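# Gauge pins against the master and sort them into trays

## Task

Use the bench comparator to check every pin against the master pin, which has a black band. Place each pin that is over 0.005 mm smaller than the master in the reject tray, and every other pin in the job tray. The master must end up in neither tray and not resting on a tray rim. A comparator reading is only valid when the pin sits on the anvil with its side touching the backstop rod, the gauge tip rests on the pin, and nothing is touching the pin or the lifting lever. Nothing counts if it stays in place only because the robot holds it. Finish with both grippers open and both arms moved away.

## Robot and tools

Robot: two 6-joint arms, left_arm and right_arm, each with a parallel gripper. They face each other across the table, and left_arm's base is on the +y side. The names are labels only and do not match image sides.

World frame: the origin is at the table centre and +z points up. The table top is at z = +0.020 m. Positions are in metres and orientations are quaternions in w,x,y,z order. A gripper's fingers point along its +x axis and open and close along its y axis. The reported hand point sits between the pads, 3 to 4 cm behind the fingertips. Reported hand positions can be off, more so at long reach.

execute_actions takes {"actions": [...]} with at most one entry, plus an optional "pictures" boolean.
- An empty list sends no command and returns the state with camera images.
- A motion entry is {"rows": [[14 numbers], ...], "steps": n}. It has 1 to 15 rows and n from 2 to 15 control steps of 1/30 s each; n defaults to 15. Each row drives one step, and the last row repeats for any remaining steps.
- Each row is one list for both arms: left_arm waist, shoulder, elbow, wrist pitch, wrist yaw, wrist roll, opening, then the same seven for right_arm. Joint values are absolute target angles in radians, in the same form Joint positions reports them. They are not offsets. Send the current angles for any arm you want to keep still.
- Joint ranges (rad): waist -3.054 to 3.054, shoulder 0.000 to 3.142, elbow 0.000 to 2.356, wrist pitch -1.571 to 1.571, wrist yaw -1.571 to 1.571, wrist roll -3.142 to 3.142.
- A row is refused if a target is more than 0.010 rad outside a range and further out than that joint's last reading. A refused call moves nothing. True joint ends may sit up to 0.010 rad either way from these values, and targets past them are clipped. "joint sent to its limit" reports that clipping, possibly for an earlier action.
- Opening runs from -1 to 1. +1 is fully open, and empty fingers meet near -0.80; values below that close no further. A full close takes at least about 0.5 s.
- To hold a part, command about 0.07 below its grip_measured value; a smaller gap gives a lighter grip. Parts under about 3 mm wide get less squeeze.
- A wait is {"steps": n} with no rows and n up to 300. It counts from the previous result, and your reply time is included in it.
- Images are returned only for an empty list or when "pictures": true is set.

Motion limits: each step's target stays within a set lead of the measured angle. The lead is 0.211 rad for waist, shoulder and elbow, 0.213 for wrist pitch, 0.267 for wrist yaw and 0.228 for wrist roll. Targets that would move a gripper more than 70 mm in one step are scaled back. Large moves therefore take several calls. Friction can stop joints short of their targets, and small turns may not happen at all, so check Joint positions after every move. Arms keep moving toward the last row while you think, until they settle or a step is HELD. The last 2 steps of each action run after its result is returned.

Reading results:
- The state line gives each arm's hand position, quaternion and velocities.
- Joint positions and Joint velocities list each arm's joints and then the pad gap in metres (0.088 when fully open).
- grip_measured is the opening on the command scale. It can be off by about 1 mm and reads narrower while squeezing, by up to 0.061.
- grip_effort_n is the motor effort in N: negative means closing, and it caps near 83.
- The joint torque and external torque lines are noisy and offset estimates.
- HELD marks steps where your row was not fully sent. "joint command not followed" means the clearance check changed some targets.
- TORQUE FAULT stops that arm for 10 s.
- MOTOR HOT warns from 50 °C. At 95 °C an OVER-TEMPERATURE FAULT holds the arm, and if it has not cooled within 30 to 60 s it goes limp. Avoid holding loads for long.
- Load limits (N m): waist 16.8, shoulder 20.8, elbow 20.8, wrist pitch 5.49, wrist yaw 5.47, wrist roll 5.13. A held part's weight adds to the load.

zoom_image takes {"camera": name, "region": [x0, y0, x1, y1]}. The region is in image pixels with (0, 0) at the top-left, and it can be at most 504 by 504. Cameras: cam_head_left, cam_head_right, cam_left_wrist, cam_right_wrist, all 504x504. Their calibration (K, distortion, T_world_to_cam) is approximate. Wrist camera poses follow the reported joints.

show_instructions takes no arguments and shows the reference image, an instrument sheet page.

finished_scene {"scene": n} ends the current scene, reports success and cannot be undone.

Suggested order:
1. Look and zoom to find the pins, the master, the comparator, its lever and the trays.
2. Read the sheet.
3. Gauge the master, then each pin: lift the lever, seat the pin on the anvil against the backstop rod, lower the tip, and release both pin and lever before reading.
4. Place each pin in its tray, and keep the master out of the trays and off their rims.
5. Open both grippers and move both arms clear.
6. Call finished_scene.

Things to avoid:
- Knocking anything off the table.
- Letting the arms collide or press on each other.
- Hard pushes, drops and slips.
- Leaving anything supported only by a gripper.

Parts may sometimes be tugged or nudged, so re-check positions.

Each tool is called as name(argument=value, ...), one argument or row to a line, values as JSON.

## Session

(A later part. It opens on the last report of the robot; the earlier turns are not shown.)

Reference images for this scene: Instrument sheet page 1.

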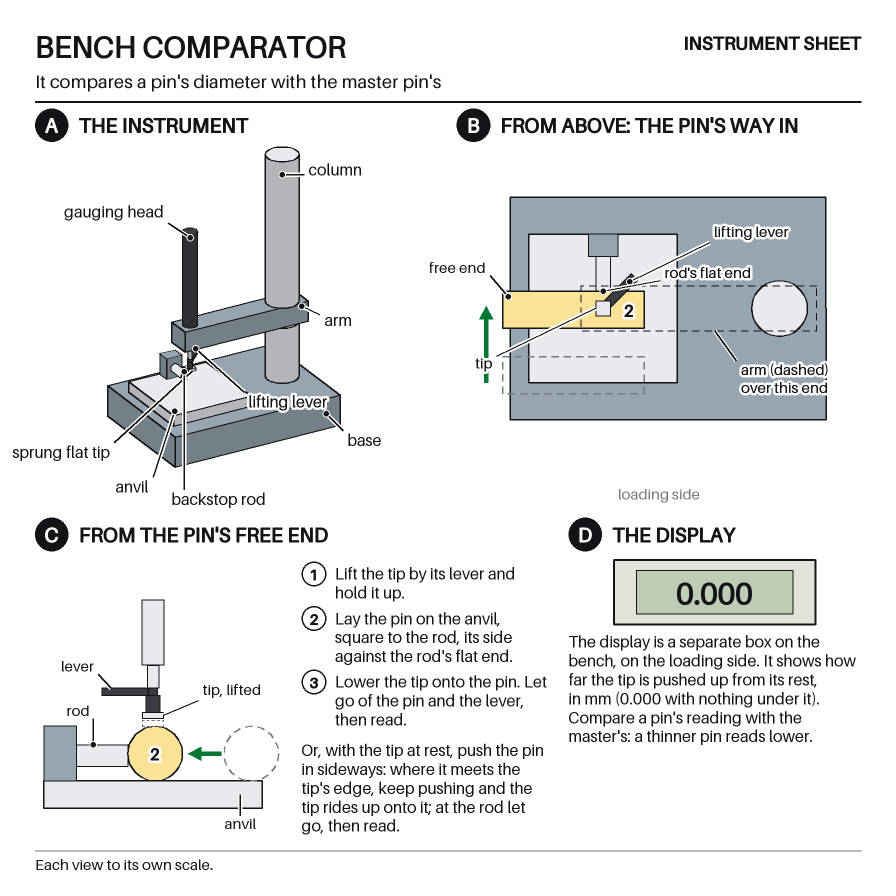

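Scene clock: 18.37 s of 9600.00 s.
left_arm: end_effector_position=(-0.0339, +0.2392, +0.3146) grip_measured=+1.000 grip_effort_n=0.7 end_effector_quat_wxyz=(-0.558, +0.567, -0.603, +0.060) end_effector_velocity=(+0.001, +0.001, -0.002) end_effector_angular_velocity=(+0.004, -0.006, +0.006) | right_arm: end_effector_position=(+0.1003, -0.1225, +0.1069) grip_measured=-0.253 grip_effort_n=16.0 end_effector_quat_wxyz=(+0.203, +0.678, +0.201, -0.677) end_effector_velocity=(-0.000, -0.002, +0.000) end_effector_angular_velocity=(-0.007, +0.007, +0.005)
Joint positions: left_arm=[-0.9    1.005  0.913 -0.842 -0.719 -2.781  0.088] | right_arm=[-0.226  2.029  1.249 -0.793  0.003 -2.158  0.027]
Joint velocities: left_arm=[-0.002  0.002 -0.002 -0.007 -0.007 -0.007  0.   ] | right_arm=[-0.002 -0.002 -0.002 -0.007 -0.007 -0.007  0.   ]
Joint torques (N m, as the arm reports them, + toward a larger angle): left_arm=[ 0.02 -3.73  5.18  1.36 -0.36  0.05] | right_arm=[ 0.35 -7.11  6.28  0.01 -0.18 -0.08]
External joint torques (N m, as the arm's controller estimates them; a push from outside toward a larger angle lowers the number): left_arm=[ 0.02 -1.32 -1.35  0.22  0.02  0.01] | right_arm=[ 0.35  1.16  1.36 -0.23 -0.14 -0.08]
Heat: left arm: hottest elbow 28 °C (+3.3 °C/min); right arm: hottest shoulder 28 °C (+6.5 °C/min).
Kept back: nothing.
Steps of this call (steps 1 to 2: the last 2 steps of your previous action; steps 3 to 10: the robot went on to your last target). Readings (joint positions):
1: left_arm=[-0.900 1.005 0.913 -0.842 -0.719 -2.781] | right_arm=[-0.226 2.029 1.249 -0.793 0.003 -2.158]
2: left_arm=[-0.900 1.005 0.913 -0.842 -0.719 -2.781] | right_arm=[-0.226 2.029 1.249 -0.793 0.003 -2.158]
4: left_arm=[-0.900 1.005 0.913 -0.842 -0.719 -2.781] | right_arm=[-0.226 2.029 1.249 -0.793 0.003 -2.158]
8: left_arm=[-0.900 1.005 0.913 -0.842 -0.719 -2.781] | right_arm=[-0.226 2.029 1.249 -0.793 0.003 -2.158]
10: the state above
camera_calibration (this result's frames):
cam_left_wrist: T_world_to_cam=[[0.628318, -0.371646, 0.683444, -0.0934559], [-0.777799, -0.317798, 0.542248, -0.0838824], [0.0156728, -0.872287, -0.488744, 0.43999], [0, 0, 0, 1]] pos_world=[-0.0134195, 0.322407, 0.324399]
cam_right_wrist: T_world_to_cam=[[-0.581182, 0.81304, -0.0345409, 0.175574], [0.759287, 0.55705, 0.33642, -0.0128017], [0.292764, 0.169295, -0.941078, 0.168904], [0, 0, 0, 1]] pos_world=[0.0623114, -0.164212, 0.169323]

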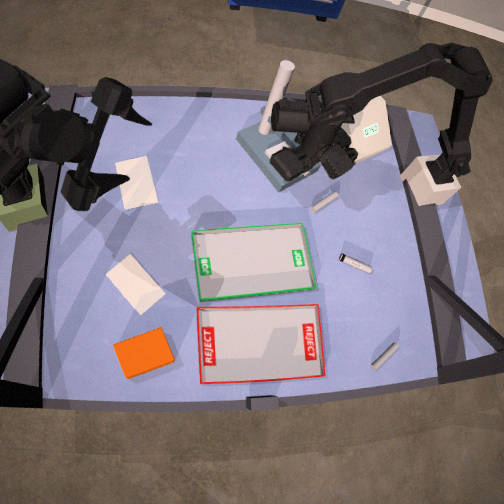

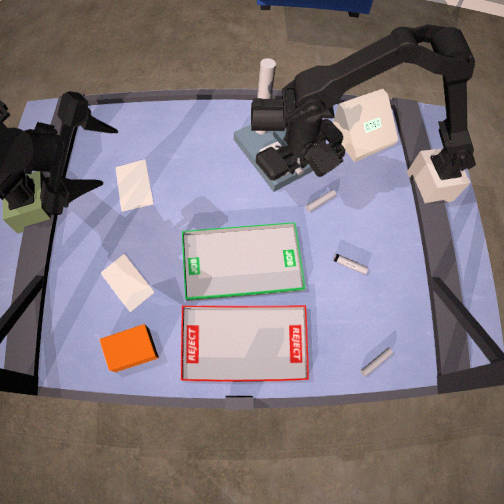

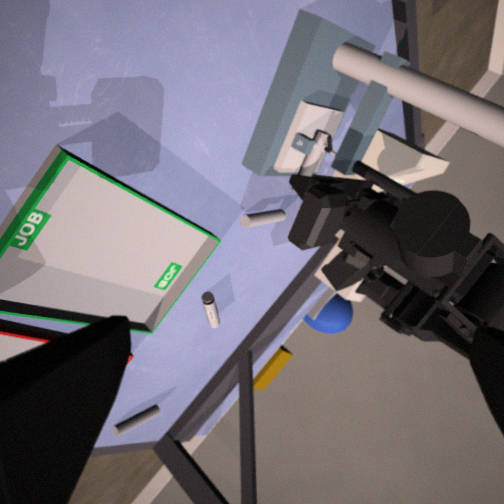

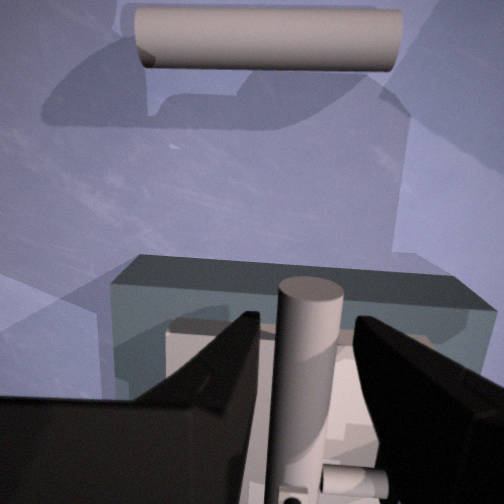

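execute_actions(
  actions=[
    {"rows":[[-0.899,1.0,0.9,-0.842,-0.718,-2.781,1,-0.229,2.028,1.249,-0.794,0,-2.157,-0.35],[-0.899,1.0,0.9,-0.842,-0.718,-2.781,1,-0.229,2.028,1.249,-0.794,0,-2.157,-0.42],[-0.899,1.0,0.9,-0.842,-0.718,-2.781,1,-0.229,2.028,1.249,-0.794,0,-2.157,-0.46],[-0.899,1.0,0.9,-0.842,-0.718,-2.781,1,-0.229,2.028,1.249,-0.794,0,-2.157,-0.5],[-0.899,1.0,0.9,-0.842,-0.718,-2.781,1,-0.229,2.028,1.249,-0.794,0,-2.157,-0.58]],"steps":10},
  ],
)

execute_actions(
  actions=[
    {"rows":[[-0.899,1.0,0.9,-0.842,-0.718,-2.781,1,-0.236,2.01,1.228,-0.787,0,-2.162,-0.58],[-0.899,1.0,0.9,-0.842,-0.718,-2.781,1,-0.236,2.01,1.228,-0.787,0,-2.162,-0.58],[-0.899,1.0,0.9,-0.842,-0.718,-2.781,1,-0.246,1.995,1.206,-0.78,0,-2.171,-0.58],[-0.899,1.0,0.9,-0.842,-0.718,-2.781,1,-0.246,1.995,1.206,-0.78,0,-2.171,-0.58],[-0.899,1.0,0.9,-0.842,-0.718,-2.781,1,-0.256,1.979,1.184,-0.773,0,-2.18,-0.58],[-0.899,1.0,0.9,-0.842,-0.718,-2.781,1,-0.256,1.979,1.184,-0.773,0,-2.18,-0.58],[-0.899,1.0,0.9,-0.842,-0.718,-2.781,1,-0.266,1.962,1.162,-0.768,0,-2.189,-0.58],[-0.899,1.0,0.9,-0.842,-0.718,-2.781,1,-0.276,1.944,1.139,-0.763,0,-2.197,-0.58],[-0.899,1.0,0.9,-0.842,-0.718,-2.781,1,-0.278,1.924,1.116,-0.759,0,-2.2,-0.58],[-0.899,1.0,0.9,-0.842,-0.718,-2.781,1,-0.278,1.924,1.116,-0.759,0,-2.2,-0.58],[-0.899,1.0,0.9,-0.842,-0.718,-2.781,1,-0.243,1.894,1.077,-0.751,0,-2.165,-0.58],[-0.899,1.0,0.9,-0.842,-0.718,-2.781,1,-0.243,1.894,1.077,-0.751,0,-2.165,-0.58],[-0.899,1.0,0.9,-0.842,-0.718,-2.781,1,-0.198,1.864,1.038,-0.742,0,-2.115,-0.58],[-0.899,1.0,0.9,-0.842,-0.718,-2.781,1,-0.198,1.864,1.038,-0.742,0,-2.115,-0.58],[-0.899,1.0,0.9,-0.842,-0.718,-2.781,1,-0.153,1.834,0.998,-0.736,0,-2.075,-0.58]],"steps":15},
  ],
)

execute_actions(
  actions=[
    {"rows":[[-0.899,1.0,0.9,-0.842,-0.718,-2.781,1,-0.153,1.834,0.998,-0.736,0,-2.075,-0.58],[-0.899,1.0,0.9,-0.842,-0.718,-2.781,1,-0.11,1.802,0.96,-0.731,0,-2.03,-0.58],[-0.899,1.0,0.9,-0.842,-0.718,-2.781,1,-0.11,1.802,0.96,-0.731,0,-2.03,-0.58],[-0.899,1.0,0.9,-0.842,-0.718,-2.781,1,-0.06,1.8,0.96,-0.731,0,-1.98,-0.58],[-0.899,1.0,0.9,-0.842,-0.718,-2.781,1,0,1.8,0.96,-0.731,0,-1.95,-0.58],[-0.899,1.0,0.9,-0.842,-0.718,-2.781,1,0.06,1.8,0.97,-0.74,0,-1.95,-0.58],[-0.899,1.0,0.9,-0.842,-0.718,-2.781,1,0.12,1.8,1.0,-0.76,0,-1.95,-0.58],[-0.899,1.0,0.9,-0.842,-0.718,-2.781,1,0.18,1.81,1.04,-0.78,0,-2.0,-0.58],[-0.899,1.0,0.9,-0.842,-0.718,-2.781,1,0.24,1.83,1.09,-0.8,0,-2.06,-0.58],[-0.899,1.0,0.9,-0.842,-0.718,-2.781,1,0.3,1.86,1.145,-0.83,0,-2.12,-0.58],[-0.899,1.0,0.9,-0.842,-0.718,-2.781,1,0.36,1.89,1.2,-0.855,0,-2.18,-0.58],[-0.899,1.0,0.9,-0.842,-0.718,-2.781,1,0.41,1.92,1.255,-0.88,0,-2.24,-0.58],[-0.899,1.0,0.9,-0.842,-0.718,-2.781,1,0.45,1.95,1.31,-0.905,0,-2.3,-0.58],[-0.899,1.0,0.9,-0.842,-0.718,-2.781,1,0.48,1.985,1.365,-0.93,0,-2.36,-0.58],[-0.899,1.0,0.9,-0.842,-0.718,-2.781,1,0.49,2.02,1.42,-0.95,0,-2.43,-0.58]],"steps":15},
  ],
)

execute_actions(
  actions=[
    {"rows":[[-0.899,1.0,0.9,-0.842,-0.718,-2.781,1,0.49,2.05,1.475,-0.97,0,-2.43,-0.58],[-0.899,1.0,0.9,-0.842,-0.718,-2.781,1,0.49,2.085,1.53,-0.99,0,-2.43,-0.58],[-0.899,1.0,0.9,-0.842,-0.718,-2.781,1,0.49,2.12,1.585,-1.01,0,-2.43,-0.58],[-0.899,1.0,0.9,-0.842,-0.718,-2.781,1,0.49,2.15,1.64,-1.03,0,-2.43,-0.58],[-0.899,1.0,0.9,-0.842,-0.718,-2.781,1,0.49,2.185,1.695,-1.05,0,-2.43,-0.58],[-0.899,1.0,0.9,-0.842,-0.718,-2.781,1,0.49,2.22,1.75,-1.07,0,-2.43,-0.58],[-0.899,1.0,0.9,-0.842,-0.718,-2.781,1,0.49,2.255,1.805,-1.09,0,-2.43,-0.58],[-0.899,1.0,0.9,-0.842,-0.718,-2.781,1,0.49,2.29,1.86,-1.11,0,-2.43,-0.58],[-0.899,1.0,0.9,-0.842,-0.718,-2.781,1,0.49,2.325,1.915,-1.125,0,-2.43,-0.58],[-0.899,1.0,0.9,-0.842,-0.718,-2.781,1,0.49,2.36,1.97,-1.14,0,-2.43,-0.58],[-0.899,1.0,0.9,-0.842,-0.718,-2.781,1,0.49,2.395,2.025,-1.155,0,-2.43,-0.58],[-0.899,1.0,0.9,-0.842,-0.718,-2.781,1,0.49,2.43,2.08,-1.17,0,-2.43,-0.58],[-0.899,1.0,0.9,-0.842,-0.718,-2.781,1,0.49,2.465,2.135,-1.18,0,-2.43,-0.58],[-0.899,1.0,0.9,-0.842,-0.718,-2.781,1,0.49,2.5,2.19,-1.19,0,-2.43,-0.58],[-0.899,1.0,0.9,-0.842,-0.718,-2.781,1,0.49,2.535,2.245,-1.2,0,-2.43,-0.58]],"steps":15},
  ],
)

execute_actions(
  actions=[
    {"rows":[[-0.899,1.0,0.9,-0.842,-0.718,-2.781,1,0.49,2.57,2.29,-1.2,0,-2.43,-0.58],[-0.899,1.0,0.9,-0.842,-0.718,-2.781,1,0.49,2.59,2.31,-1.2,0,-2.43,-0.58],[-0.899,1.0,0.9,-0.842,-0.718,-2.781,1,0.49,2.61,2.32,-1.2,0,-2.43,-0.58],[-0.899,1.0,0.9,-0.842,-0.718,-2.781,1,0.49,2.63,2.32,-1.2,0,-2.43,-0.58]],"steps":12},
  ],
  pictures=true,
)

Scene clock: 19.37 s of 9600.00 s.
left_arm: end_effector_position=(-0.0339, +0.2392, +0.3146) grip_measured=+1.000 grip_effort_n=0.7 end_effector_quat_wxyz=(-0.558, +0.567, -0.603, +0.060) end_effector_velocity=(-0.002, -0.000, -0.000) end_effector_angular_velocity=(-0.000, +0.004, -0.011) | right_arm: end_effector_position=(+0.1006, -0.1228, +0.1069) grip_measured=-0.518 grip_effort_n=-83.5 end_effector_quat_wxyz=(+0.203, +0.678, +0.200, -0.677) end_effector_velocity=(-0.001, -0.005, +0.000) end_effector_angular_velocity=(-0.022, +0.022, -0.015)
Joint positions: left_arm=[-0.9    1.005  0.913 -0.842 -0.719 -2.781  0.088] | right_arm=[-0.227  2.029  1.249 -0.795  0.003 -2.158  0.014]
Joint velocities: left_arm=[-0.002 -0.002 -0.002  0.007  0.007  0.007  0.   ] | right_arm=[-0.007 -0.002 -0.002 -0.022 -0.022  0.007 -0.   ]
Joint torques (N m, as the arm reports them, + toward a larger angle): left_arm=[ 0.   -3.74  5.16  1.36 -0.36  0.05] | right_arm=[-0.23 -7.32  5.38  0.   -0.17  0.03]
External joint torques (N m, as the arm's controller estimates them; a push from outside toward a larger angle lowers the number): left_arm=[ 0.   -1.31 -1.4   0.22  0.02  0.01] | right_arm=[-0.26  0.98  0.41 -0.26 -0.12  0.03]
Heat: left arm: hottest elbow 28 °C (+3.1 °C/min); right arm: hottest shoulder 28 °C (+6.2 °C/min).
Steps of this call (steps 1 to 15: the robot went on to your last target; steps 16 to 22: nothing new was sent; steps 23 to 30: the first 8 steps of this action). Readings (joint positions):
23: left_arm=[-0.900 1.005 0.913 -0.842 -0.719 -2.781] | right_arm=[-0.226 2.029 1.249 -0.793 0.003 -2.158]
24: left_arm=[-0.900 1.005 0.913 -0.842 -0.719 -2.781] | right_arm=[-0.226 2.029 1.249 -0.793 0.003 -2.158]
26: left_arm=[-0.900 1.005 0.913 -0.842 -0.719 -2.781] | right_arm=[-0.226 2.029 1.249 -0.793 0.003 -2.158]
30: the state above

Scene clock: 19.87 s of 9600.00 s.
left_arm: end_effector_position=(-0.0339, +0.2392, +0.3146) grip_measured=+1.000 grip_effort_n=0.7 end_effector_quat_wxyz=(-0.558, +0.567, -0.603, +0.060) end_effector_velocity=(+0.003, +0.003, -0.001) end_effector_angular_velocity=(+0.012, -0.020, -0.003) | right_arm: end_effector_position=(+0.1110, -0.1543, +0.1097) grip_measured=-0.518 grip_effort_n=-83.5 end_effector_quat_wxyz=(+0.196, +0.680, +0.193, -0.679) end_effector_velocity=(-0.106, -0.099, +0.017) end_effector_angular_velocity=(+0.159, -0.045, -0.259)
Joint positions: left_arm=[-0.9    1.005  0.913 -0.842 -0.719 -2.781  0.088] | right_arm=[-0.26   1.921  1.103 -0.756  0.003 -2.17   0.014]
Joint velocities: left_arm=[-0.002 -0.007 -0.002 -0.022 -0.007  0.007  0.   ] | right_arm=[ 0.335 -0.486 -0.613  0.286  0.037  0.593 -0.   ]
Joint torques (N m, as the arm reports them, + toward a larger angle): left_arm=[ 0.01 -3.74  5.18  1.36 -0.36  0.05] | right_arm=[ 3.16 -8.12  3.91 -0.03 -0.2   0.19]
External joint torques (N m, as the arm's controller estimates them; a push from outside toward a larger angle lowers the number): left_arm=[ 0.02 -1.25 -1.37  0.23  0.02  0.01] | right_arm=[ 1.   -0.18 -0.75 -0.18  0.03  0.23]
Heat: left arm: hottest elbow 28 °C (+3.0 °C/min); right arm: hottest shoulder 28 °C (+6.0 °C/min).
Steps of this call (steps 1 to 2: the last 2 steps of your previous action; steps 3 to 15: the first 13 steps of this action). Readings (joint positions):
3: left_arm=[-0.900 1.005 0.913 -0.842 -0.719 -2.781] | right_arm=[-0.227 2.028 1.248 -0.795 0.003 -2.158]
4: left_arm=[-0.900 1.005 0.913 -0.842 -0.719 -2.781] | right_arm=[-0.228 2.026 1.246 -0.793 0.002 -2.158]
6: left_arm=[-0.900 1.005 0.913 -0.842 -0.719 -2.781] | right_arm=[-0.231 2.018 1.234 -0.784 -0.001 -2.161]
10: left_arm=[-0.900 1.005 0.913 -0.842 -0.719 -2.781] | right_arm=[-0.251 1.989 1.191 -0.772 -0.001 -2.178]
15: the state above

Scene clock: 20.37 s of 9600.00 s.
left_arm: end_effector_position=(-0.0339, +0.2392, +0.3146) grip_measured=+1.000 grip_effort_n=0.7 end_effector_quat_wxyz=(-0.558, +0.567, -0.603, +0.060) end_effector_velocity=(+0.001, +0.001, -0.001) end_effector_angular_velocity=(+0.004, -0.015, -0.003) | right_arm: end_effector_position=(-0.0629, -0.1907, +0.1354) grip_measured=-0.518 grip_effort_n=-83.5 end_effector_quat_wxyz=(+0.361, +0.605, +0.373, -0.603) end_effector_velocity=(-0.563, +0.039, +0.140) end_effector_angular_velocity=(+0.227, +0.124, +2.848)
Joint positions: left_arm=[-0.9    1.005  0.913 -0.842 -0.719 -2.781  0.088] | right_arm=[ 0.295  1.874  1.155 -0.834  0.002 -2.149  0.014]
Joint velocities: left_arm=[-0.002 -0.002 -0.002 -0.007 -0.007  0.007  0.   ] | right_arm=[ 1.433  0.618  1.458 -0.579 -0.022 -1.414 -0.   ]
Joint torques (N m, as the arm reports them, + toward a larger angle): left_arm=[ 0.01 -3.74  5.17  1.36 -0.36  0.05] | right_arm=[ 0.54 -5.46  6.37 -0.39 -0.14 -0.17]
External joint torques (N m, as the arm's controller estimates them; a push from outside toward a larger angle lowers the number): left_arm=[ 0.03 -1.31 -1.39  0.21  0.02  0.01] | right_arm=[ 0.35  1.76  1.74 -0.52 -0.07 -0.18]
Heat: left arm: hottest elbow 28 °C (+2.9 °C/min); right arm: hottest shoulder 28 °C (+5.9 °C/min).
Steps of this call (steps 1 to 2: the last 2 steps of your previous action; steps 3 to 15: the first 13 steps of this action). Readings (joint positions):
3: left_arm=[-0.900 1.005 0.913 -0.842 -0.719 -2.781] | right_arm=[-0.204 1.876 1.046 -0.743 0.002 -2.117]
4: left_arm=[-0.900 1.005 0.913 -0.842 -0.719 -2.781] | right_arm=[-0.181 1.860 1.027 -0.741 0.001 -2.097]
6: left_arm=[-0.900 1.005 0.913 -0.842 -0.719 -2.781] | right_arm=[-0.134 1.834 0.994 -0.738 0.000 -2.054]
10: left_arm=[-0.900 1.005 0.913 -0.842 -0.719 -2.781] | right_arm=[0.026 1.818 0.987 -0.748 0.003 -1.984]
15: the state above

Scene clock: 20.87 s of 9600.00 s.
left_arm: end_effector_position=(-0.0339, +0.2392, +0.3146) grip_measured=+1.000 grip_effort_n=0.7 end_effector_quat_wxyz=(-0.558, +0.567, -0.603, +0.060) end_effector_velocity=(-0.001, -0.000, +0.001) end_effector_angular_velocity=(-0.015, +0.016, +0.010) | right_arm: end_effector_position=(-0.2082, -0.1204, +0.1485) grip_measured=-0.518 grip_effort_n=-83.5 end_effector_quat_wxyz=(+0.482, +0.502, +0.515, -0.502) end_effector_velocity=(-0.160, +0.183, -0.047) end_effector_angular_velocity=(+0.092, +0.107, +0.021)
Joint positions: left_arm=[-0.9    1.005  0.913 -0.842 -0.719 -2.781  0.088] | right_arm=[ 0.491  2.366  1.981 -1.14  -0.003 -2.424  0.014]
Joint velocities: left_arm=[-0.007 -0.002 -0.002  0.007 -0.007 -0.022  0.   ] | right_arm=[-0.002  1.033  1.619 -0.447 -0.022 -0.022 -0.   ]
Joint torques (N m, as the arm reports them, + toward a larger angle): left_arm=[ 0.01 -3.71  5.18  1.35 -0.35  0.06] | right_arm=[-0.17 -8.72  7.64 -0.21  0.07 -0.17]
External joint torques (N m, as the arm's controller estimates them; a push from outside toward a larger angle lowers the number): left_arm=[ 0.04 -1.28 -1.38  0.21  0.02  0.02] | right_arm=[-0.18  2.1   2.17 -0.47  0.1  -0.17]
Heat: left arm: hottest elbow 28 °C (+2.9 °C/min); right arm: hottest shoulder 28 °C (+5.8 °C/min).
Steps of this call (steps 1 to 2: the last 2 steps of your previous action; steps 3 to 15: the first 13 steps of this action). Readings (joint positions):
3: left_arm=[-0.900 1.005 0.913 -0.842 -0.719 -2.781] | right_arm=[0.426 1.958 1.322 -0.908 -0.001 -2.315]
4: left_arm=[-0.900 1.005 0.913 -0.842 -0.719 -2.781] | right_arm=[0.456 1.992 1.380 -0.928 -0.004 -2.350]
6: left_arm=[-0.900 1.005 0.913 -0.842 -0.719 -2.781] | right_arm=[0.488 2.057 1.490 -0.972 -0.005 -2.390]
10: left_arm=[-0.900 1.005 0.913 -0.842 -0.719 -2.781] | right_arm=[0.493 2.193 1.708 -1.054 -0.004 -2.418]
15: the state above

Scene clock: 21.27 s of 9600.00 s.
left_arm: end_effector_position=(-0.0339, +0.2392, +0.3146) grip_measured=+1.000 grip_effort_n=0.7 end_effector_quat_wxyz=(-0.558, +0.567, -0.603, +0.060) end_effector_velocity=(+0.003, +0.003, -0.001) end_effector_angular_velocity=(+0.004, +0.002, +0.015) | right_arm: end_effector_position=(-0.2357, -0.0884, +0.1088) grip_measured=-0.518 grip_effort_n=-83.5 end_effector_quat_wxyz=(+0.482, +0.501, +0.514, -0.501) end_effector_velocity=(+0.009, -0.014, -0.059) end_effector_angular_velocity=(-0.110, -0.085, +0.010)
Joint positions: left_arm=[-0.9    1.005  0.913 -0.842 -0.719 -2.781  0.088] | right_arm=[ 0.491  2.623  2.295 -1.198 -0.003 -2.426  0.014]
Joint velocities: left_arm=[-0.002 -0.007 -0.002 -0.022 -0.007 -0.022  0.   ] | right_arm=[ 0.002  0.125  0.007 -0.022 -0.007 -0.007 -0.   ]
Joint torques (N m, as the arm reports them, + toward a larger angle): left_arm=[ 0.01 -3.73  5.18  1.36 -0.36  0.05] | right_arm=[ -0.1  -11.07   8.82  -0.1    0.07  -0.17]
External joint torques (N m, as the arm's controller estimates them; a push from outside toward a larger angle lowers the number): left_arm=[-0.01 -1.25 -1.39  0.22  0.03  0.01] | right_arm=[-0.19  2.45  2.47 -0.45  0.11 -0.17]
Heat: left arm: hottest elbow 28 °C (+2.8 °C/min); right arm: hottest shoulder 28 °C (+5.6 °C/min).
Steps of this call (steps 1 to 2: the last 2 steps of your previous action; steps 3 to 12: the first 10 steps of this action). Readings (joint positions):
3: left_arm=[-0.900 1.005 0.913 -0.842 -0.719 -2.781] | right_arm=[0.491 2.470 2.145 -1.176 -0.003 -2.425]
4: left_arm=[-0.900 1.005 0.913 -0.842 -0.719 -2.781] | right_arm=[0.491 2.502 2.193 -1.179 -0.003 -2.425]
6: left_arm=[-0.900 1.005 0.913 -0.842 -0.719 -2.781] | right_arm=[0.491 2.555 2.258 -1.184 -0.003 -2.425]
10: left_arm=[-0.900 1.005 0.913 -0.842 -0.719 -2.781] | right_arm=[0.491 2.610 2.294 -1.196 -0.003 -2.425]
12: the state above
camera_calibration (this result's frames):
cam_left_wrist: T_world_to_cam=[[0.628318, -0.371646, 0.683444, -0.0934559], [-0.777799, -0.317798, 0.542248, -0.0838824], [0.0156728, -0.872287, -0.488744, 0.43999], [0, 0, 0, 1]] pos_world=[-0.0134195, 0.322407, 0.324399]
cam_right_wrist: T_world_to_cam=[[-0.999409, -0.0343717, -0.000130363, -0.22465], [-0.0320281, 0.929874, 0.366481, 0.0659336], [-0.0124753, 0.366268, -0.930426, 0.207635], [0, 0, 0, 1]] pos_world=[-0.219815, -0.145082, 0.168996]

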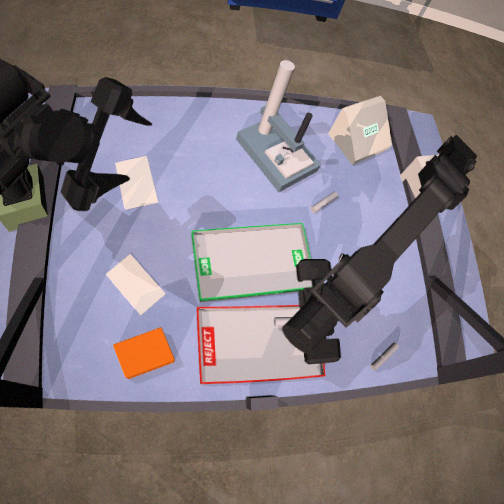

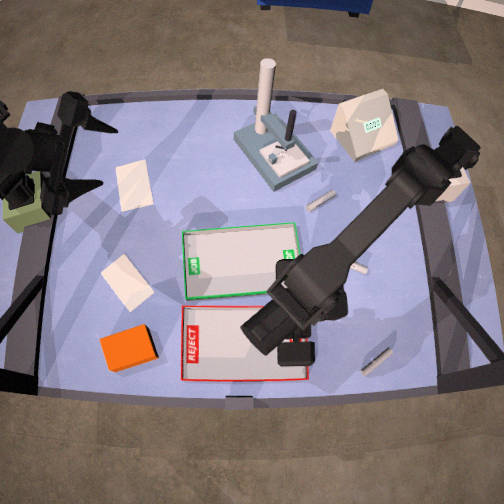

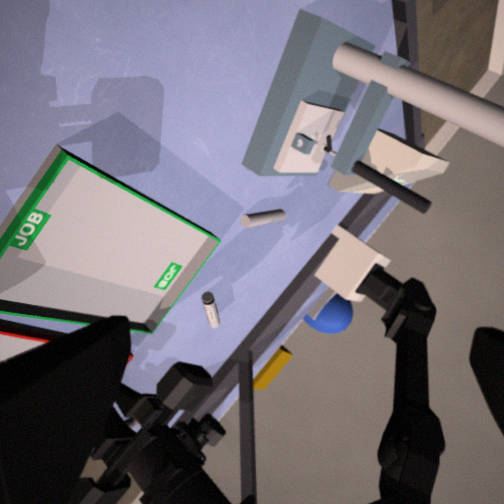

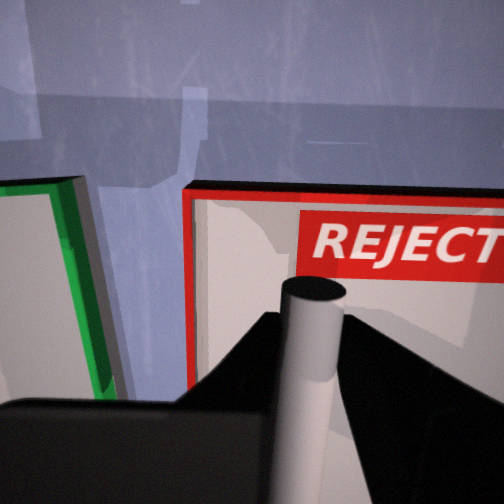

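execute_actions(
  actions=[
    {"rows":[[-0.899,1.0,0.9,-0.842,-0.718,-2.781,1,0.49,2.64,2.3,-1.19,0,-2.43,-0.58],[-0.899,1.0,0.9,-0.842,-0.718,-2.781,1,0.49,2.65,2.3,-1.185,0,-2.43,-0.58],[-0.899,1.0,0.9,-0.842,-0.718,-2.781,1,0.49,2.66,2.3,-1.18,0,-2.43,-0.58],[-0.899,1.0,0.9,-0.842,-0.718,-2.781,1,0.49,2.668,2.3,-1.175,0,-2.43,-0.58],[-0.899,1.0,0.9,-0.842,-0.718,-2.781,1,0.49,2.676,2.3,-1.175,0,-2.43,-0.58],[-0.899,1.0,0.9,-0.842,-0.718,-2.781,1,0.49,2.683,2.3,-1.175,0,-2.43,-0.58],[-0.899,1.0,0.9,-0.842,-0.718,-2.781,1,0.49,2.689,2.3,-1.175,0,-2.43,-0.58],[-0.899,1.0,0.9,-0.842,-0.718,-2.781,1,0.49,2.694,2.3,-1.175,0,-2.43,-0.58]],"steps":15},
  ],
)

Scene clock: 21.83 s of 9600.00 s.
left_arm: end_effector_position=(-0.0339, +0.2392, +0.3146) grip_measured=+1.000 grip_effort_n=0.7 end_effector_quat_wxyz=(-0.558, +0.567, -0.603, +0.060) end_effector_velocity=(+0.003, +0.003, -0.004) end_effector_angular_velocity=(+0.012, -0.004, +0.015) | right_arm: end_effector_position=(-0.2349, -0.0892, +0.0809) grip_measured=-0.518 grip_effort_n=-83.5 end_effector_quat_wxyz=(+0.494, +0.501, +0.503, -0.502) end_effector_velocity=(-0.008, +0.009, +0.002) end_effector_angular_velocity=(+0.028, +0.053, +0.000)
Joint positions: left_arm=[-0.9    1.005  0.913 -0.842 -0.719 -2.781  0.088] | right_arm=[ 0.491  2.683  2.301 -1.176 -0.003 -2.426  0.014]
Joint velocities: left_arm=[-0.002 -0.002 -0.007 -0.022 -0.007 -0.022  0.   ] | right_arm=[-0.007 -0.002  0.002  0.051 -0.022 -0.007 -0.   ]
Joint torques (N m, as the arm reports them, + toward a larger angle): left_arm=[ 0.02 -3.73  5.17  1.35 -0.36  0.05] | right_arm=[-0.12 -9.84  5.95 -0.03  0.04 -0.16]
External joint torques (N m, as the arm's controller estimates them; a push from outside toward a larger angle lowers the number): left_arm=[ 0.01 -1.31 -1.33  0.23  0.02  0.01] | right_arm=[-0.14  2.63  0.31 -0.24  0.07 -0.16]
Heat: left arm: hottest elbow 28 °C (+2.7 °C/min); right arm: hottest shoulder 28 °C (+5.5 °C/min).
Steps of this call (steps 1 to 2: the last 2 steps of your previous action; steps 3 to 4: the robot went on to your last target; steps 5 to 17: the first 13 steps of this action). Readings (joint positions):
5: left_arm=[-0.900 1.005 0.913 -0.842 -0.719 -2.781] | right_arm=[0.491 2.627 2.301 -1.198 -0.003 -2.426]
6: left_arm=[-0.900 1.005 0.913 -0.842 -0.719 -2.781] | right_arm=[0.491 2.627 2.301 -1.197 -0.003 -2.426]
8: left_arm=[-0.900 1.005 0.913 -0.842 -0.719 -2.781] | right_arm=[0.491 2.633 2.301 -1.188 -0.003 -2.426]
12: left_arm=[-0.900 1.005 0.913 -0.842 -0.719 -2.781] | right_arm=[0.491 2.663 2.301 -1.181 -0.003 -2.426]
17: the state above

execute_actions(
  actions=[
    {"rows":[[-0.899,1.0,0.9,-0.842,-0.718,-2.781,1,0.49,2.7,2.3,-1.175,0,-2.43,-0.58],[-0.899,1.0,0.9,-0.842,-0.718,-2.781,1,0.49,2.7,2.3,-1.175,0,-2.43,-0.58],[-0.899,1.0,0.9,-0.842,-0.718,-2.781,1,0.49,2.7,2.3,-1.175,0,-2.43,-0.58],[-0.899,1.0,0.9,-0.842,-0.718,-2.781,1,0.49,2.7,2.3,-1.175,0,-2.43,-0.58],[-0.899,1.0,0.9,-0.842,-0.718,-2.781,1,0.49,2.7,2.3,-1.175,0,-2.43,-0.5],[-0.899,1.0,0.9,-0.842,-0.718,-2.781,1,0.49,2.69,2.3,-1.175,0,-2.43,-0.45],[-0.899,1.0,0.9,-0.842,-0.718,-2.781,1,0.49,2.69,2.3,-1.175,0,-2.43,-0.4],[-0.899,1.0,0.9,-0.842,-0.718,-2.781,1,0.49,2.69,2.3,-1.175,0,-2.43,-0.2],[-0.899,1.0,0.9,-0.842,-0.718,-2.781,1,0.49,2.69,2.3,-1.175,0,-2.43,-0.2],[-0.899,1.0,0.9,-0.842,-0.718,-2.781,1,0.49,2.69,2.3,-1.175,0,-2.43,-0.2],[-0.899,1.0,0.9,-0.842,-0.718,-2.781,1,0.49,2.69,2.3,-1.175,0,-2.43,-0.2],[-0.899,1.0,0.9,-0.842,-0.718,-2.781,1,0.49,2.665,2.3,-1.18,0,-2.43,-0.2],[-0.899,1.0,0.9,-0.842,-0.718,-2.781,1,0.49,2.645,2.3,-1.185,0,-2.43,-0.2],[-0.899,1.0,0.9,-0.842,-0.718,-2.781,1,0.49,2.62,2.3,-1.19,0,-2.43,-0.2],[-0.899,1.0,0.9,-0.842,-0.718,-2.781,1,0.49,2.59,2.3,-1.2,0,-2.43,-0.2]],"steps":15},
  ],
)

execute_actions(
  actions=[
    {"rows":[[-0.899,1.0,0.9,-0.842,-0.718,-2.781,1,0.49,2.56,2.3,-1.21,0,-2.43,-0.15],[-0.899,1.0,0.9,-0.842,-0.718,-2.781,1,0.49,2.53,2.28,-1.22,0,-2.43,-0.15],[-0.899,1.0,0.9,-0.842,-0.718,-2.781,1,0.5,2.5,2.25,-1.22,0,-2.43,-0.15],[-0.899,1.0,0.9,-0.842,-0.718,-2.781,1,0.53,2.47,2.21,-1.22,0,-2.45,-0.15],[-0.899,1.0,0.9,-0.842,-0.718,-2.781,1,0.57,2.44,2.17,-1.21,0,-2.47,-0.15],[-0.899,1.0,0.9,-0.842,-0.718,-2.781,1,0.62,2.415,2.12,-1.2,0,-2.49,-0.15],[-0.899,1.0,0.9,-0.842,-0.718,-2.781,1,0.67,2.39,2.07,-1.19,0,-2.51,-0.15],[-0.899,1.0,0.9,-0.842,-0.718,-2.781,1,0.72,2.365,2.02,-1.18,0,-2.53,-0.15],[-0.899,1.0,0.9,-0.842,-0.718,-2.781,1,0.77,2.34,1.97,-1.17,0,-2.53,-0.15],[-0.899,1.0,0.9,-0.842,-0.718,-2.781,1,0.82,2.32,1.93,-1.16,0,-2.53,-0.15],[-0.899,1.0,0.9,-0.842,-0.718,-2.781,1,0.87,2.3,1.89,-1.15,0,-2.53,-0.15],[-0.899,1.0,0.9,-0.842,-0.718,-2.781,1,0.9,2.29,1.87,-1.142,0,-2.53,-0.15],[-0.899,1.0,0.9,-0.842,-0.718,-2.781,1,0.92,2.287,1.858,-1.142,0,-2.53,-0.15]],"steps":15},
  ],
)

execute_actions(
  actions=[
    {"steps":12},
  ],
  pictures=true,
)

Scene clock: 22.73 s of 9600.00 s.
left_arm: end_effector_position=(-0.0339, +0.2392, +0.3146) grip_measured=+1.000 grip_effort_n=0.7 end_effector_quat_wxyz=(-0.558, +0.567, -0.603, +0.060) end_effector_velocity=(+0.002, +0.002, -0.002) end_effector_angular_velocity=(+0.004, -0.006, +0.006) | right_arm: end_effector_position=(-0.2351, -0.0890, +0.0815) grip_measured=-0.238 grip_effort_n=16.0 end_effector_quat_wxyz=(+0.493, +0.501, +0.504, -0.502) end_effector_velocity=(-0.004, +0.005, +0.063) end_effector_angular_velocity=(+0.053, +0.055, -0.010)
Joint positions: left_arm=[-0.9    1.005  0.913 -0.842 -0.719 -2.781  0.088] | right_arm=[ 0.491  2.682  2.301 -1.176 -0.002 -2.426  0.027]
Joint velocities: left_arm=[-0.002 -0.002 -0.007 -0.007 -0.007 -0.007  0.   ] | right_arm=[-0.002 -0.129 -0.002 -0.051 -0.007  0.007  0.019]
Joint torques (N m, as the arm reports them, + toward a larger angle): left_arm=[ 0.01 -3.73  5.18  1.36 -0.36  0.05] | right_arm=[ -0.1  -13.17   5.93  -0.27   0.03  -0.16]
External joint torques (N m, as the arm's controller estimates them; a push from outside toward a larger angle lowers the number): left_arm=[ 0.01 -1.28 -1.35  0.23  0.02  0.01] | right_arm=[-0.19  1.17 -0.39 -0.51  0.08 -0.16]
Heat: left arm: hottest elbow 28 °C (+2.6 °C/min); right arm: hottest shoulder 29 °C (+7.9 °C/min).
Steps of this call (steps 1 to 2: the last 2 steps of your previous action; steps 3 to 14: the robot went on to your last target; steps 15 to 27: the first 13 steps of this action). Readings (joint positions):
15: left_arm=[-0.900 1.005 0.913 -0.842 -0.719 -2.781] | right_arm=[0.491 2.684 2.301 -1.176 -0.002 -2.426]
16: left_arm=[-0.900 1.005 0.913 -0.842 -0.719 -2.781] | right_arm=[0.491 2.685 2.301 -1.176 -0.002 -2.426]
18: left_arm=[-0.900 1.005 0.913 -0.842 -0.719 -2.781] | right_arm=[0.491 2.686 2.301 -1.176 -0.002 -2.426]
22: left_arm=[-0.900 1.005 0.913 -0.842 -0.719 -2.781] | right_arm=[0.491 2.686 2.301 -1.176 -0.002 -2.426]
27: the state above

Scene clock: 23.23 s of 9600.00 s.
left_arm: end_effector_position=(-0.0339, +0.2392, +0.3146) grip_measured=+1.000 grip_effort_n=0.7 end_effector_quat_wxyz=(-0.558, +0.567, -0.603, +0.060) end_effector_velocity=(+0.000, +0.002, -0.002) end_effector_angular_velocity=(+0.008, -0.017, -0.007) | right_arm: end_effector_position=(-0.2897, -0.2083, +0.1644) grip_measured=-0.154 grip_effort_n=16.0 end_effector_quat_wxyz=(+0.553, +0.411, +0.599, -0.409) end_effector_velocity=(-0.165, -0.567, -0.126) end_effector_angular_velocity=(-0.327, -0.449, +1.295)
Joint positions: left_arm=[-0.9    1.005  0.913 -0.842 -0.719 -2.781  0.088] | right_arm=[ 0.75   2.346  2.01  -1.169  0.004 -2.507  0.031]
Joint velocities: left_arm=[-0.007 -0.002 -0.007 -0.007 -0.007  0.007  0.   ] | right_arm=[ 1.184 -0.261 -0.926  0.11  -0.022 -0.11  -0.   ]
Joint torques (N m, as the arm reports them, + toward a larger angle): left_arm=[ 0.   -3.72  5.18  1.36 -0.35  0.05] | right_arm=[  0.18 -10.75   4.8    0.13  -0.16  -0.17]
External joint torques (N m, as the arm's controller estimates them; a push from outside toward a larger angle lowers the number): left_arm=[ 0.02 -1.3  -1.33  0.23  0.02  0.02] | right_arm=[ 0.55 -0.19 -0.49 -0.16 -0.16 -0.17]
Heat: left arm: hottest elbow 28 °C (+2.6 °C/min); right arm: hottest shoulder 29 °C (+7.7 °C/min).
Steps of this call (steps 1 to 2: the last 2 steps of your previous action; steps 3 to 15: the first 13 steps of this action). Readings (joint positions):
3: left_arm=[-0.900 1.005 0.913 -0.842 -0.719 -2.781] | right_arm=[0.491 2.652 2.301 -1.192 -0.002 -2.426]
4: left_arm=[-0.900 1.005 0.913 -0.842 -0.719 -2.781] | right_arm=[0.491 2.633 2.297 -1.198 -0.002 -2.426]
6: left_arm=[-0.900 1.005 0.913 -0.842 -0.719 -2.781] | right_arm=[0.493 2.575 2.272 -1.206 -0.001 -2.429]
10: left_arm=[-0.900 1.005 0.913 -0.842 -0.719 -2.781] | right_arm=[0.560 2.433 2.165 -1.201 0.005 -2.477]
15: the state above

Scene clock: 23.63 s of 9600.00 s.
left_arm: end_effector_position=(-0.0339, +0.2392, +0.3146) grip_measured=+1.000 grip_effort_n=0.7 end_effector_quat_wxyz=(-0.558, +0.567, -0.603, +0.060) end_effector_velocity=(+0.001, +0.001, -0.002) end_effector_angular_velocity=(+0.001, +0.005, +0.015) | right_arm: end_effector_position=(-0.3056, -0.2909, +0.1499) grip_measured=-0.153 grip_effort_n=15.6 end_effector_quat_wxyz=(+0.613, +0.352, +0.612, -0.354) end_effector_velocity=(+0.018, +0.039, +0.022) end_effector_angular_velocity=(+0.024, +0.035, -0.088)
Joint positions: left_arm=[-0.9    1.005  0.913 -0.842 -0.719 -2.781  0.088] | right_arm=[ 0.922  2.298  1.871 -1.145 -0.002 -2.525  0.031]
Joint velocities: left_arm=[-0.002  0.002 -0.002 -0.007 -0.007 -0.022  0.   ] | right_arm=[-0.095 -0.056 -0.007 -0.007  0.007 -0.007  0.   ]
Joint torques (N m, as the arm reports them, + toward a larger angle): left_arm=[ 0.02 -3.72  5.18  1.36 -0.36  0.05] | right_arm=[  0.39 -10.18   4.61   0.05   0.02  -0.17]
External joint torques (N m, as the arm's controller estimates them; a push from outside toward a larger angle lowers the number): left_arm=[ 0.03 -1.33 -1.34  0.22  0.02  0.01] | right_arm=[-0.26  0.24 -0.8  -0.14  0.09 -0.17]
Heat: left arm: hottest elbow 28 °C (+2.5 °C/min); right arm: hottest shoulder 29 °C (+7.6 °C/min).
Kept back: nothing.
Steps of this call (steps 1 to 2: the last 2 steps of your previous action; steps 3 to 12: the robot went on to your last target). Readings (joint positions):
1: left_arm=[-0.900 1.005 0.913 -0.842 -0.719 -2.781] | right_arm=[0.790 2.337 1.978 -1.163 0.003 -2.511]
2: left_arm=[-0.900 1.005 0.913 -0.842 -0.719 -2.781] | right_arm=[0.829 2.329 1.946 -1.157 0.003 -2.515]
4: left_arm=[-0.900 1.005 0.913 -0.842 -0.719 -2.781] | right_arm=[0.897 2.318 1.901 -1.154 -0.003 -2.521]
8: left_arm=[-0.900 1.005 0.913 -0.842 -0.719 -2.781] | right_arm=[0.939 2.308 1.873 -1.147 -0.004 -2.524]
12: the state above
camera_calibration (this result's frames):
cam_left_wrist: T_world_to_cam=[[0.628318, -0.371646, 0.683444, -0.0934559], [-0.777799, -0.317798, 0.542248, -0.0838824], [0.0156728, -0.872287, -0.488744, 0.43999], [0, 0, 0, 1]] pos_world=[-0.0134195, 0.322407, 0.324399]
cam_right_wrist: T_world_to_cam=[[-0.843932, -0.535617, -0.0298829, -0.395249], [-0.513638, 0.79072, 0.333072, 0.0542063], [-0.15477, 0.29644, -0.942428, 0.257238], [0, 0, 0, 1]] pos_world=[-0.265908, -0.33082, 0.212563]

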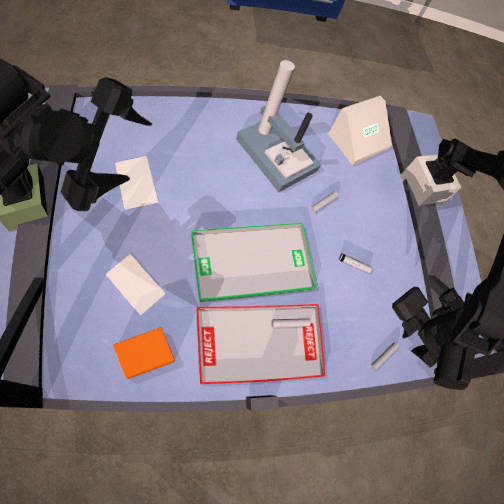

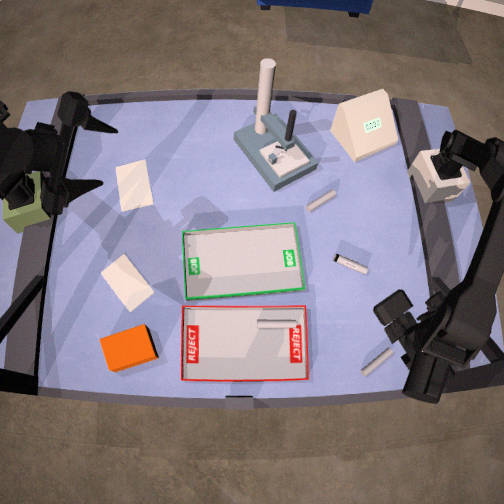

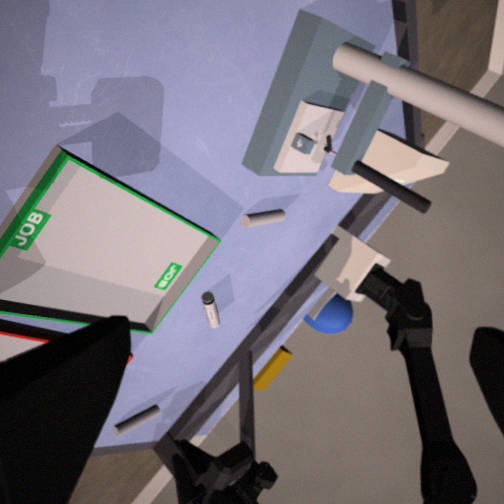

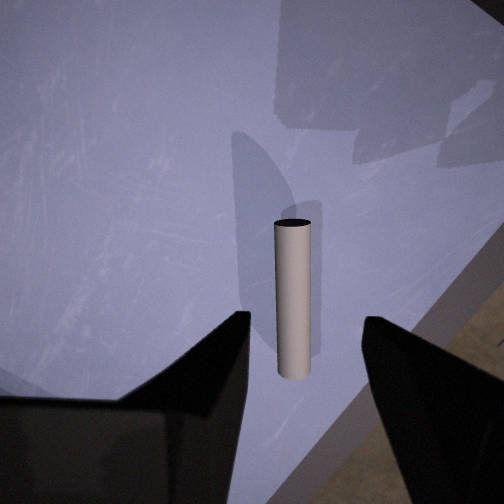

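execute_actions(
  actions=[
    {"rows":[[-0.899,1.0,0.9,-0.842,-0.718,-2.781,1,0.916,2.315,1.85,-1.11,0,-2.6,-0.1],[-0.899,1.0,0.9,-0.842,-0.718,-2.781,1,0.916,2.327,1.833,-1.08,0,-2.6,-0.1],[-0.899,1.0,0.9,-0.842,-0.718,-2.781,1,0.916,2.339,1.816,-1.055,0,-2.6,-0.1],[-0.899,1.0,0.9,-0.842,-0.718,-2.781,1,0.916,2.35,1.8,-1.03,0,-2.6,-0.1],[-0.899,1.0,0.9,-0.842,-0.718,-2.781,1,0.916,2.361,1.783,-1.005,0,-2.6,-0.1],[-0.899,1.0,0.9,-0.842,-0.718,-2.781,1,0.916,2.372,1.767,-0.98,0,-2.6,-0.1],[-0.899,1.0,0.9,-0.842,-0.718,-2.781,1,0.916,2.382,1.758,-0.96,0,-2.6,-0.1],[-0.899,1.0,0.9,-0.842,-0.718,-2.781,1,0.916,2.391,1.75,-0.94,0,-2.6,-0.1],[-0.899,1.0,0.9,-0.842,-0.718,-2.781,1,0.916,2.399,1.742,-0.925,0,-2.6,-0.1],[-0.899,1.0,0.9,-0.842,-0.718,-2.781,1,0.916,2.406,1.736,-0.912,0,-2.6,-0.1],[-0.899,1.0,0.9,-0.842,-0.718,-2.781,1,0.916,2.411,1.731,-0.905,0,-2.6,-0.1],[-0.899,1.0,0.9,-0.842,-0.718,-2.781,1,0.916,2.415,1.728,-0.9,0,-2.6,-0.1]],"steps":15},
  ],
)

execute_actions(
  actions=[
    {"steps":8},
  ],
  pictures=true,
)

Scene clock: 24.33 s of 9600.00 s.
left_arm: end_effector_position=(-0.0339, +0.2392, +0.3146) grip_measured=+1.000 grip_effort_n=0.7 end_effector_quat_wxyz=(-0.558, +0.567, -0.603, +0.060) end_effector_velocity=(-0.002, +0.002, -0.002) end_effector_angular_velocity=(+0.007, +0.006, -0.007) | right_arm: end_effector_position=(-0.3050, -0.2893, +0.0754) grip_measured=-0.104 grip_effort_n=16.5 end_effector_quat_wxyz=(+0.628, +0.332, +0.620, -0.333) end_effector_velocity=(+0.032, -0.017, -0.112) end_effector_angular_velocity=(-0.072, -0.136, +0.039)
Joint positions: left_arm=[-0.9    1.005  0.913 -0.842 -0.719 -2.781  0.088] | right_arm=[ 0.919  2.401  1.744 -0.924 -0.002 -2.595  0.034]
Joint velocities: left_arm=[-0.007 -0.002 -0.002 -0.007  0.007 -0.007  0.   ] | right_arm=[ 0.002  0.178 -0.159  0.183 -0.007 -0.037  0.   ]
Joint torques (N m, as the arm reports them, + toward a larger angle): left_arm=[ 0.02 -3.74  5.18  1.36 -0.35  0.06] | right_arm=[-0.25 -9.53  5.23  0.13  0.03 -0.16]
External joint torques (N m, as the arm's controller estimates them; a push from outside toward a larger angle lowers the number): left_arm=[ 0.05 -1.32 -1.33  0.22  0.02  0.02] | right_arm=[-0.34  2.97 -0.85 -0.18  0.07 -0.16]
Heat: left arm: hottest elbow 28 °C (+2.5 °C/min); right arm: hottest shoulder 30 °C (+9.9 °C/min).
Steps of this call (steps 1 to 8: the robot went on to your last target; steps 9 to 21: the first 13 steps of this action). Readings (joint positions):
9: left_arm=[-0.900 1.005 0.913 -0.842 -0.719 -2.781] | right_arm=[0.919 2.296 1.868 -1.141 -0.002 -2.538]
10: left_arm=[-0.900 1.005 0.913 -0.842 -0.719 -2.781] | right_arm=[0.919 2.296 1.863 -1.126 -0.002 -2.557]
12: left_arm=[-0.900 1.005 0.913 -0.842 -0.719 -2.781] | right_arm=[0.919 2.304 1.848 -1.084 -0.002 -2.577]
16: left_arm=[-0.900 1.005 0.913 -0.842 -0.719 -2.781] | right_arm=[0.919 2.345 1.795 -0.997 -0.002 -2.592]
21: the state above

Scene clock: 24.60 s of 9600.00 s.
left_arm: end_effector_position=(-0.0339, +0.2392, +0.3146) grip_measured=+1.000 grip_effort_n=0.7 end_effector_quat_wxyz=(-0.558, +0.567, -0.603, +0.060) end_effector_velocity=(+0.003, +0.001, +0.002) end_effector_angular_velocity=(-0.010, -0.010, +0.015) | right_arm: end_effector_position=(-0.3064, -0.2886, +0.0711) grip_measured=-0.103 grip_effort_n=16.0 end_effector_quat_wxyz=(+0.625, +0.332, +0.623, -0.333) end_effector_velocity=(+0.009, -0.004, -0.005) end_effector_angular_velocity=(-0.020, -0.026, +0.020)
Joint positions: left_arm=[-0.9    1.005  0.913 -0.842 -0.719 -2.781  0.088] | right_arm=[ 0.919  2.408  1.737 -0.902 -0.002 -2.595  0.034]
Joint velocities: left_arm=[-0.002 -0.007 -0.002 -0.007 -0.022 -0.007  0.   ] | right_arm=[-0.002 -0.002 -0.027 -0.007 -0.007 -0.022  0.   ]
Joint torques (N m, as the arm reports them, + toward a larger angle): left_arm=[ 0.02 -3.72  5.18  1.35 -0.36  0.04] | right_arm=[-0.25 -8.76  4.81  0.01  0.03 -0.17]
External joint torques (N m, as the arm's controller estimates them; a push from outside toward a larger angle lowers the number): left_arm=[ 0.03 -1.24 -1.42  0.21  0.03  0.01] | right_arm=[-0.26  1.92 -0.3  -0.18  0.06 -0.17]
Heat: left arm: hottest elbow 28 °C (+2.4 °C/min); right arm: hottest shoulder 30 °C (+9.8 °C/min).
Kept back: nothing.
Steps of this call (steps 1 to 2: the last 2 steps of your previous action; steps 3 to 8: the robot went on to your last target). Readings (joint positions):
1: left_arm=[-0.900 1.005 0.913 -0.842 -0.719 -2.781] | right_arm=[0.919 2.406 1.740 -0.918 -0.002 -2.595]
2: left_arm=[-0.900 1.005 0.913 -0.842 -0.719 -2.781] | right_arm=[0.919 2.408 1.738 -0.915 -0.002 -2.595]
4: left_arm=[-0.900 1.005 0.913 -0.842 -0.719 -2.781] | right_arm=[0.919 2.408 1.737 -0.906 -0.002 -2.595]
8: the state above
camera_calibration (this result's frames):
cam_left_wrist: T_world_to_cam=[[0.628318, -0.371646, 0.683444, -0.0934559], [-0.777799, -0.317798, 0.542248, -0.0838824], [0.0156728, -0.872287, -0.488744, 0.43999], [0, 0, 0, 1]] pos_world=[-0.0134195, 0.322407, 0.324399]
cam_right_wrist: T_world_to_cam=[[-0.806522, -0.590428, -0.030278, -0.401427], [-0.565239, 0.755078, 0.332207, 0.052244], [-0.173282, 0.285047, -0.94272, 0.173181], [0, 0, 0, 1]] pos_world=[-0.26422, -0.325827, 0.133751]

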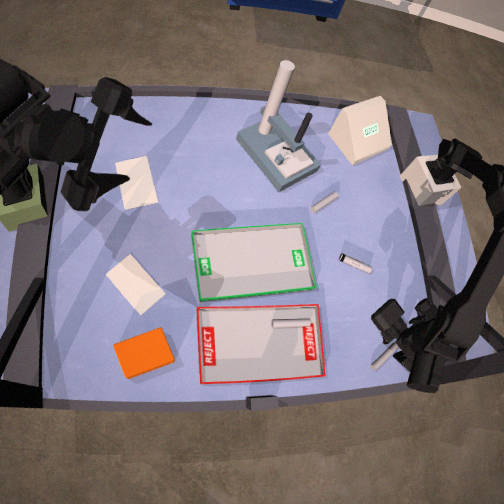

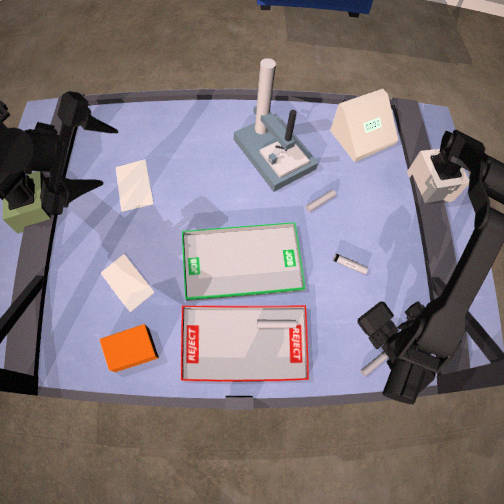

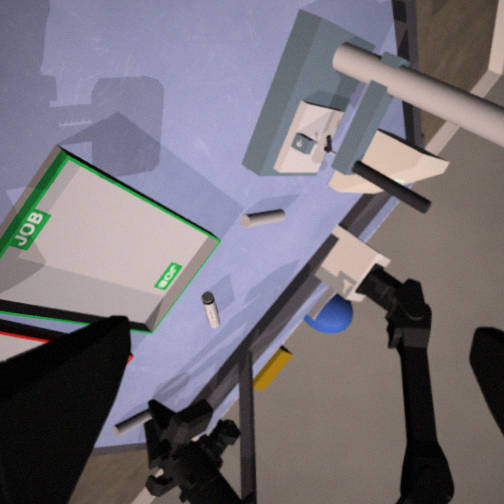

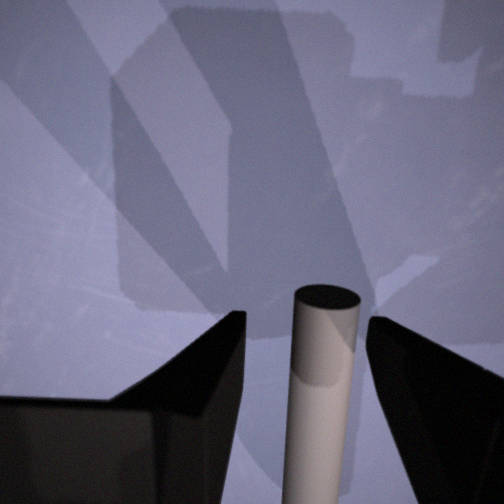

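execute_actions(
  actions=[
    {"rows":[[-0.899,1.0,0.9,-0.842,-0.718,-2.781,1,0.928,2.415,1.765,-0.908,0,-2.59,-0.1],[-0.899,1.0,0.9,-0.842,-0.718,-2.781,1,0.928,2.42,1.77,-0.91,0,-2.59,-0.1],[-0.899,1.0,0.9,-0.842,-0.718,-2.781,1,0.928,2.427,1.77,-0.912,0,-2.59,-0.15],[-0.899,1.0,0.9,-0.842,-0.718,-2.781,1,0.928,2.427,1.77,-0.912,0,-2.59,-0.2],[-0.899,1.0,0.9,-0.842,-0.718,-2.781,1,0.928,2.427,1.77,-0.912,0,-2.59,-0.25],[-0.899,1.0,0.9,-0.842,-0.718,-2.781,1,0.928,2.427,1.77,-0.912,0,-2.59,-0.3]],"steps":12},
  ],
  pictures=true,
)

Scene clock: 25.10 s of 9600.00 s.
left_arm: end_effector_position=(-0.0339, +0.2392, +0.3146) grip_measured=+1.000 grip_effort_n=0.7 end_effector_quat_wxyz=(-0.558, +0.567, -0.603, +0.060) end_effector_velocity=(+0.002, +0.001, -0.000) end_effector_angular_velocity=(+0.001, -0.027, +0.001) | right_arm: end_effector_position=(-0.3126, -0.2890, +0.0745) grip_measured=-0.274 grip_effort_n=-17.4 end_effector_quat_wxyz=(+0.621, +0.330, +0.628, -0.332) end_effector_velocity=(+0.007, -0.003, -0.005) end_effector_angular_velocity=(-0.022, -0.030, +0.005)
Joint positions: left_arm=[-0.9    1.005  0.913 -0.842 -0.719 -2.781  0.088] | right_arm=[ 0.925  2.412  1.76  -0.909 -0.002 -2.595  0.026]
Joint velocities: left_arm=[-0.007  0.002 -0.002 -0.007 -0.022  0.007  0.   ] | right_arm=[-0.002  0.007 -0.007 -0.022 -0.007 -0.007 -0.013]
Joint torques (N m, as the arm reports them, + toward a larger angle): left_arm=[ 0.02 -3.73  5.19  1.36 -0.36  0.05] | right_arm=[ 0.36 -8.1   6.72 -0.25  0.04  0.19]
External joint torques (N m, as the arm's controller estimates them; a push from outside toward a larger angle lowers the number): left_arm=[ 0.02 -1.31 -1.37  0.21  0.02  0.01] | right_arm=[ 0.51  2.58  1.63 -0.45  0.05  0.19]
Heat: left arm: hottest elbow 28 °C (+2.4 °C/min); right arm: hottest shoulder 30 °C (+9.6 °C/min).
Steps of this call (steps 1 to 5: the robot went on to your last target; steps 6 to 15: the first 10 steps of this action). Readings (joint positions):
6: left_arm=[-0.900 1.005 0.913 -0.842 -0.719 -2.781] | right_arm=[0.919 2.408 1.737 -0.902 -0.002 -2.596]
7: left_arm=[-0.900 1.005 0.913 -0.842 -0.719 -2.781] | right_arm=[0.919 2.409 1.740 -0.902 -0.002 -2.596]
9: left_arm=[-0.900 1.005 0.913 -0.842 -0.719 -2.781] | right_arm=[0.921 2.412 1.749 -0.905 -0.002 -2.596]
13: left_arm=[-0.900 1.005 0.913 -0.842 -0.719 -2.781] | right_arm=[0.924 2.412 1.759 -0.908 -0.002 -2.595]
15: the state above
camera_calibration (this result's frames):
cam_left_wrist: T_world_to_cam=[[0.628318, -0.371646, 0.683444, -0.0934559], [-0.777799, -0.317798, 0.542248, -0.0838824], [0.0156728, -0.872287, -0.488744, 0.43999], [0, 0, 0, 1]] pos_world=[-0.0134195, 0.322407, 0.324399]
cam_right_wrist: T_world_to_cam=[[-0.803215, -0.595198, -0.0241816, -0.407323], [-0.565972, 0.749854, 0.342628, 0.0453612], [-0.185799, 0.28889, -0.93916, 0.17236], [0, 0, 0, 1]] pos_world=[-0.269471, -0.326245, 0.136482]

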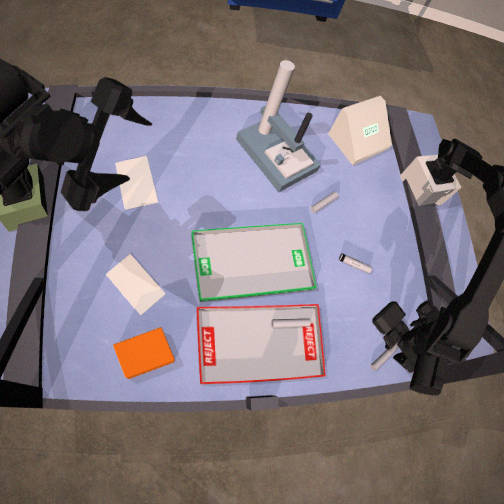

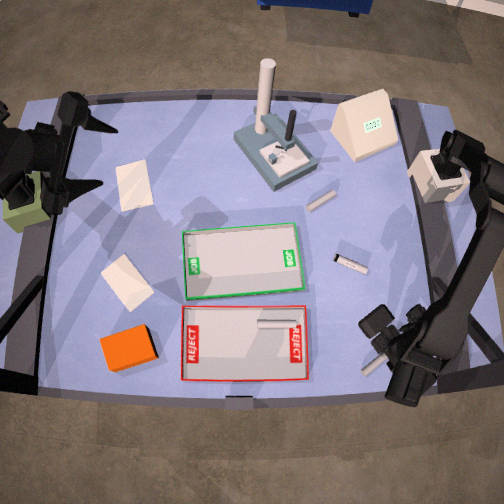

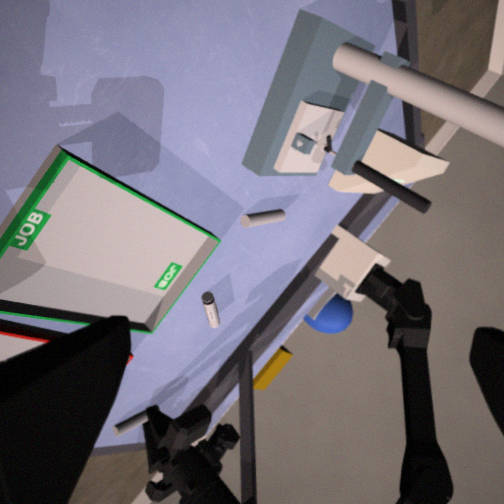

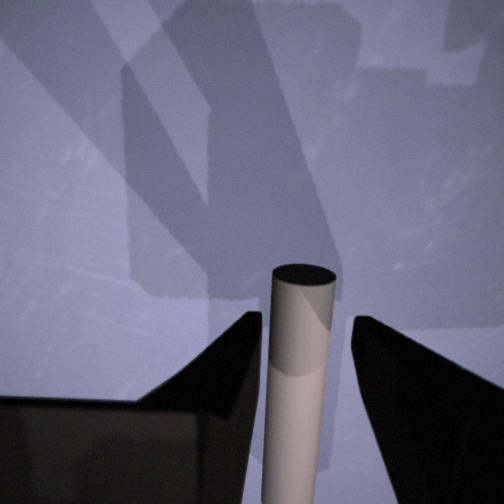

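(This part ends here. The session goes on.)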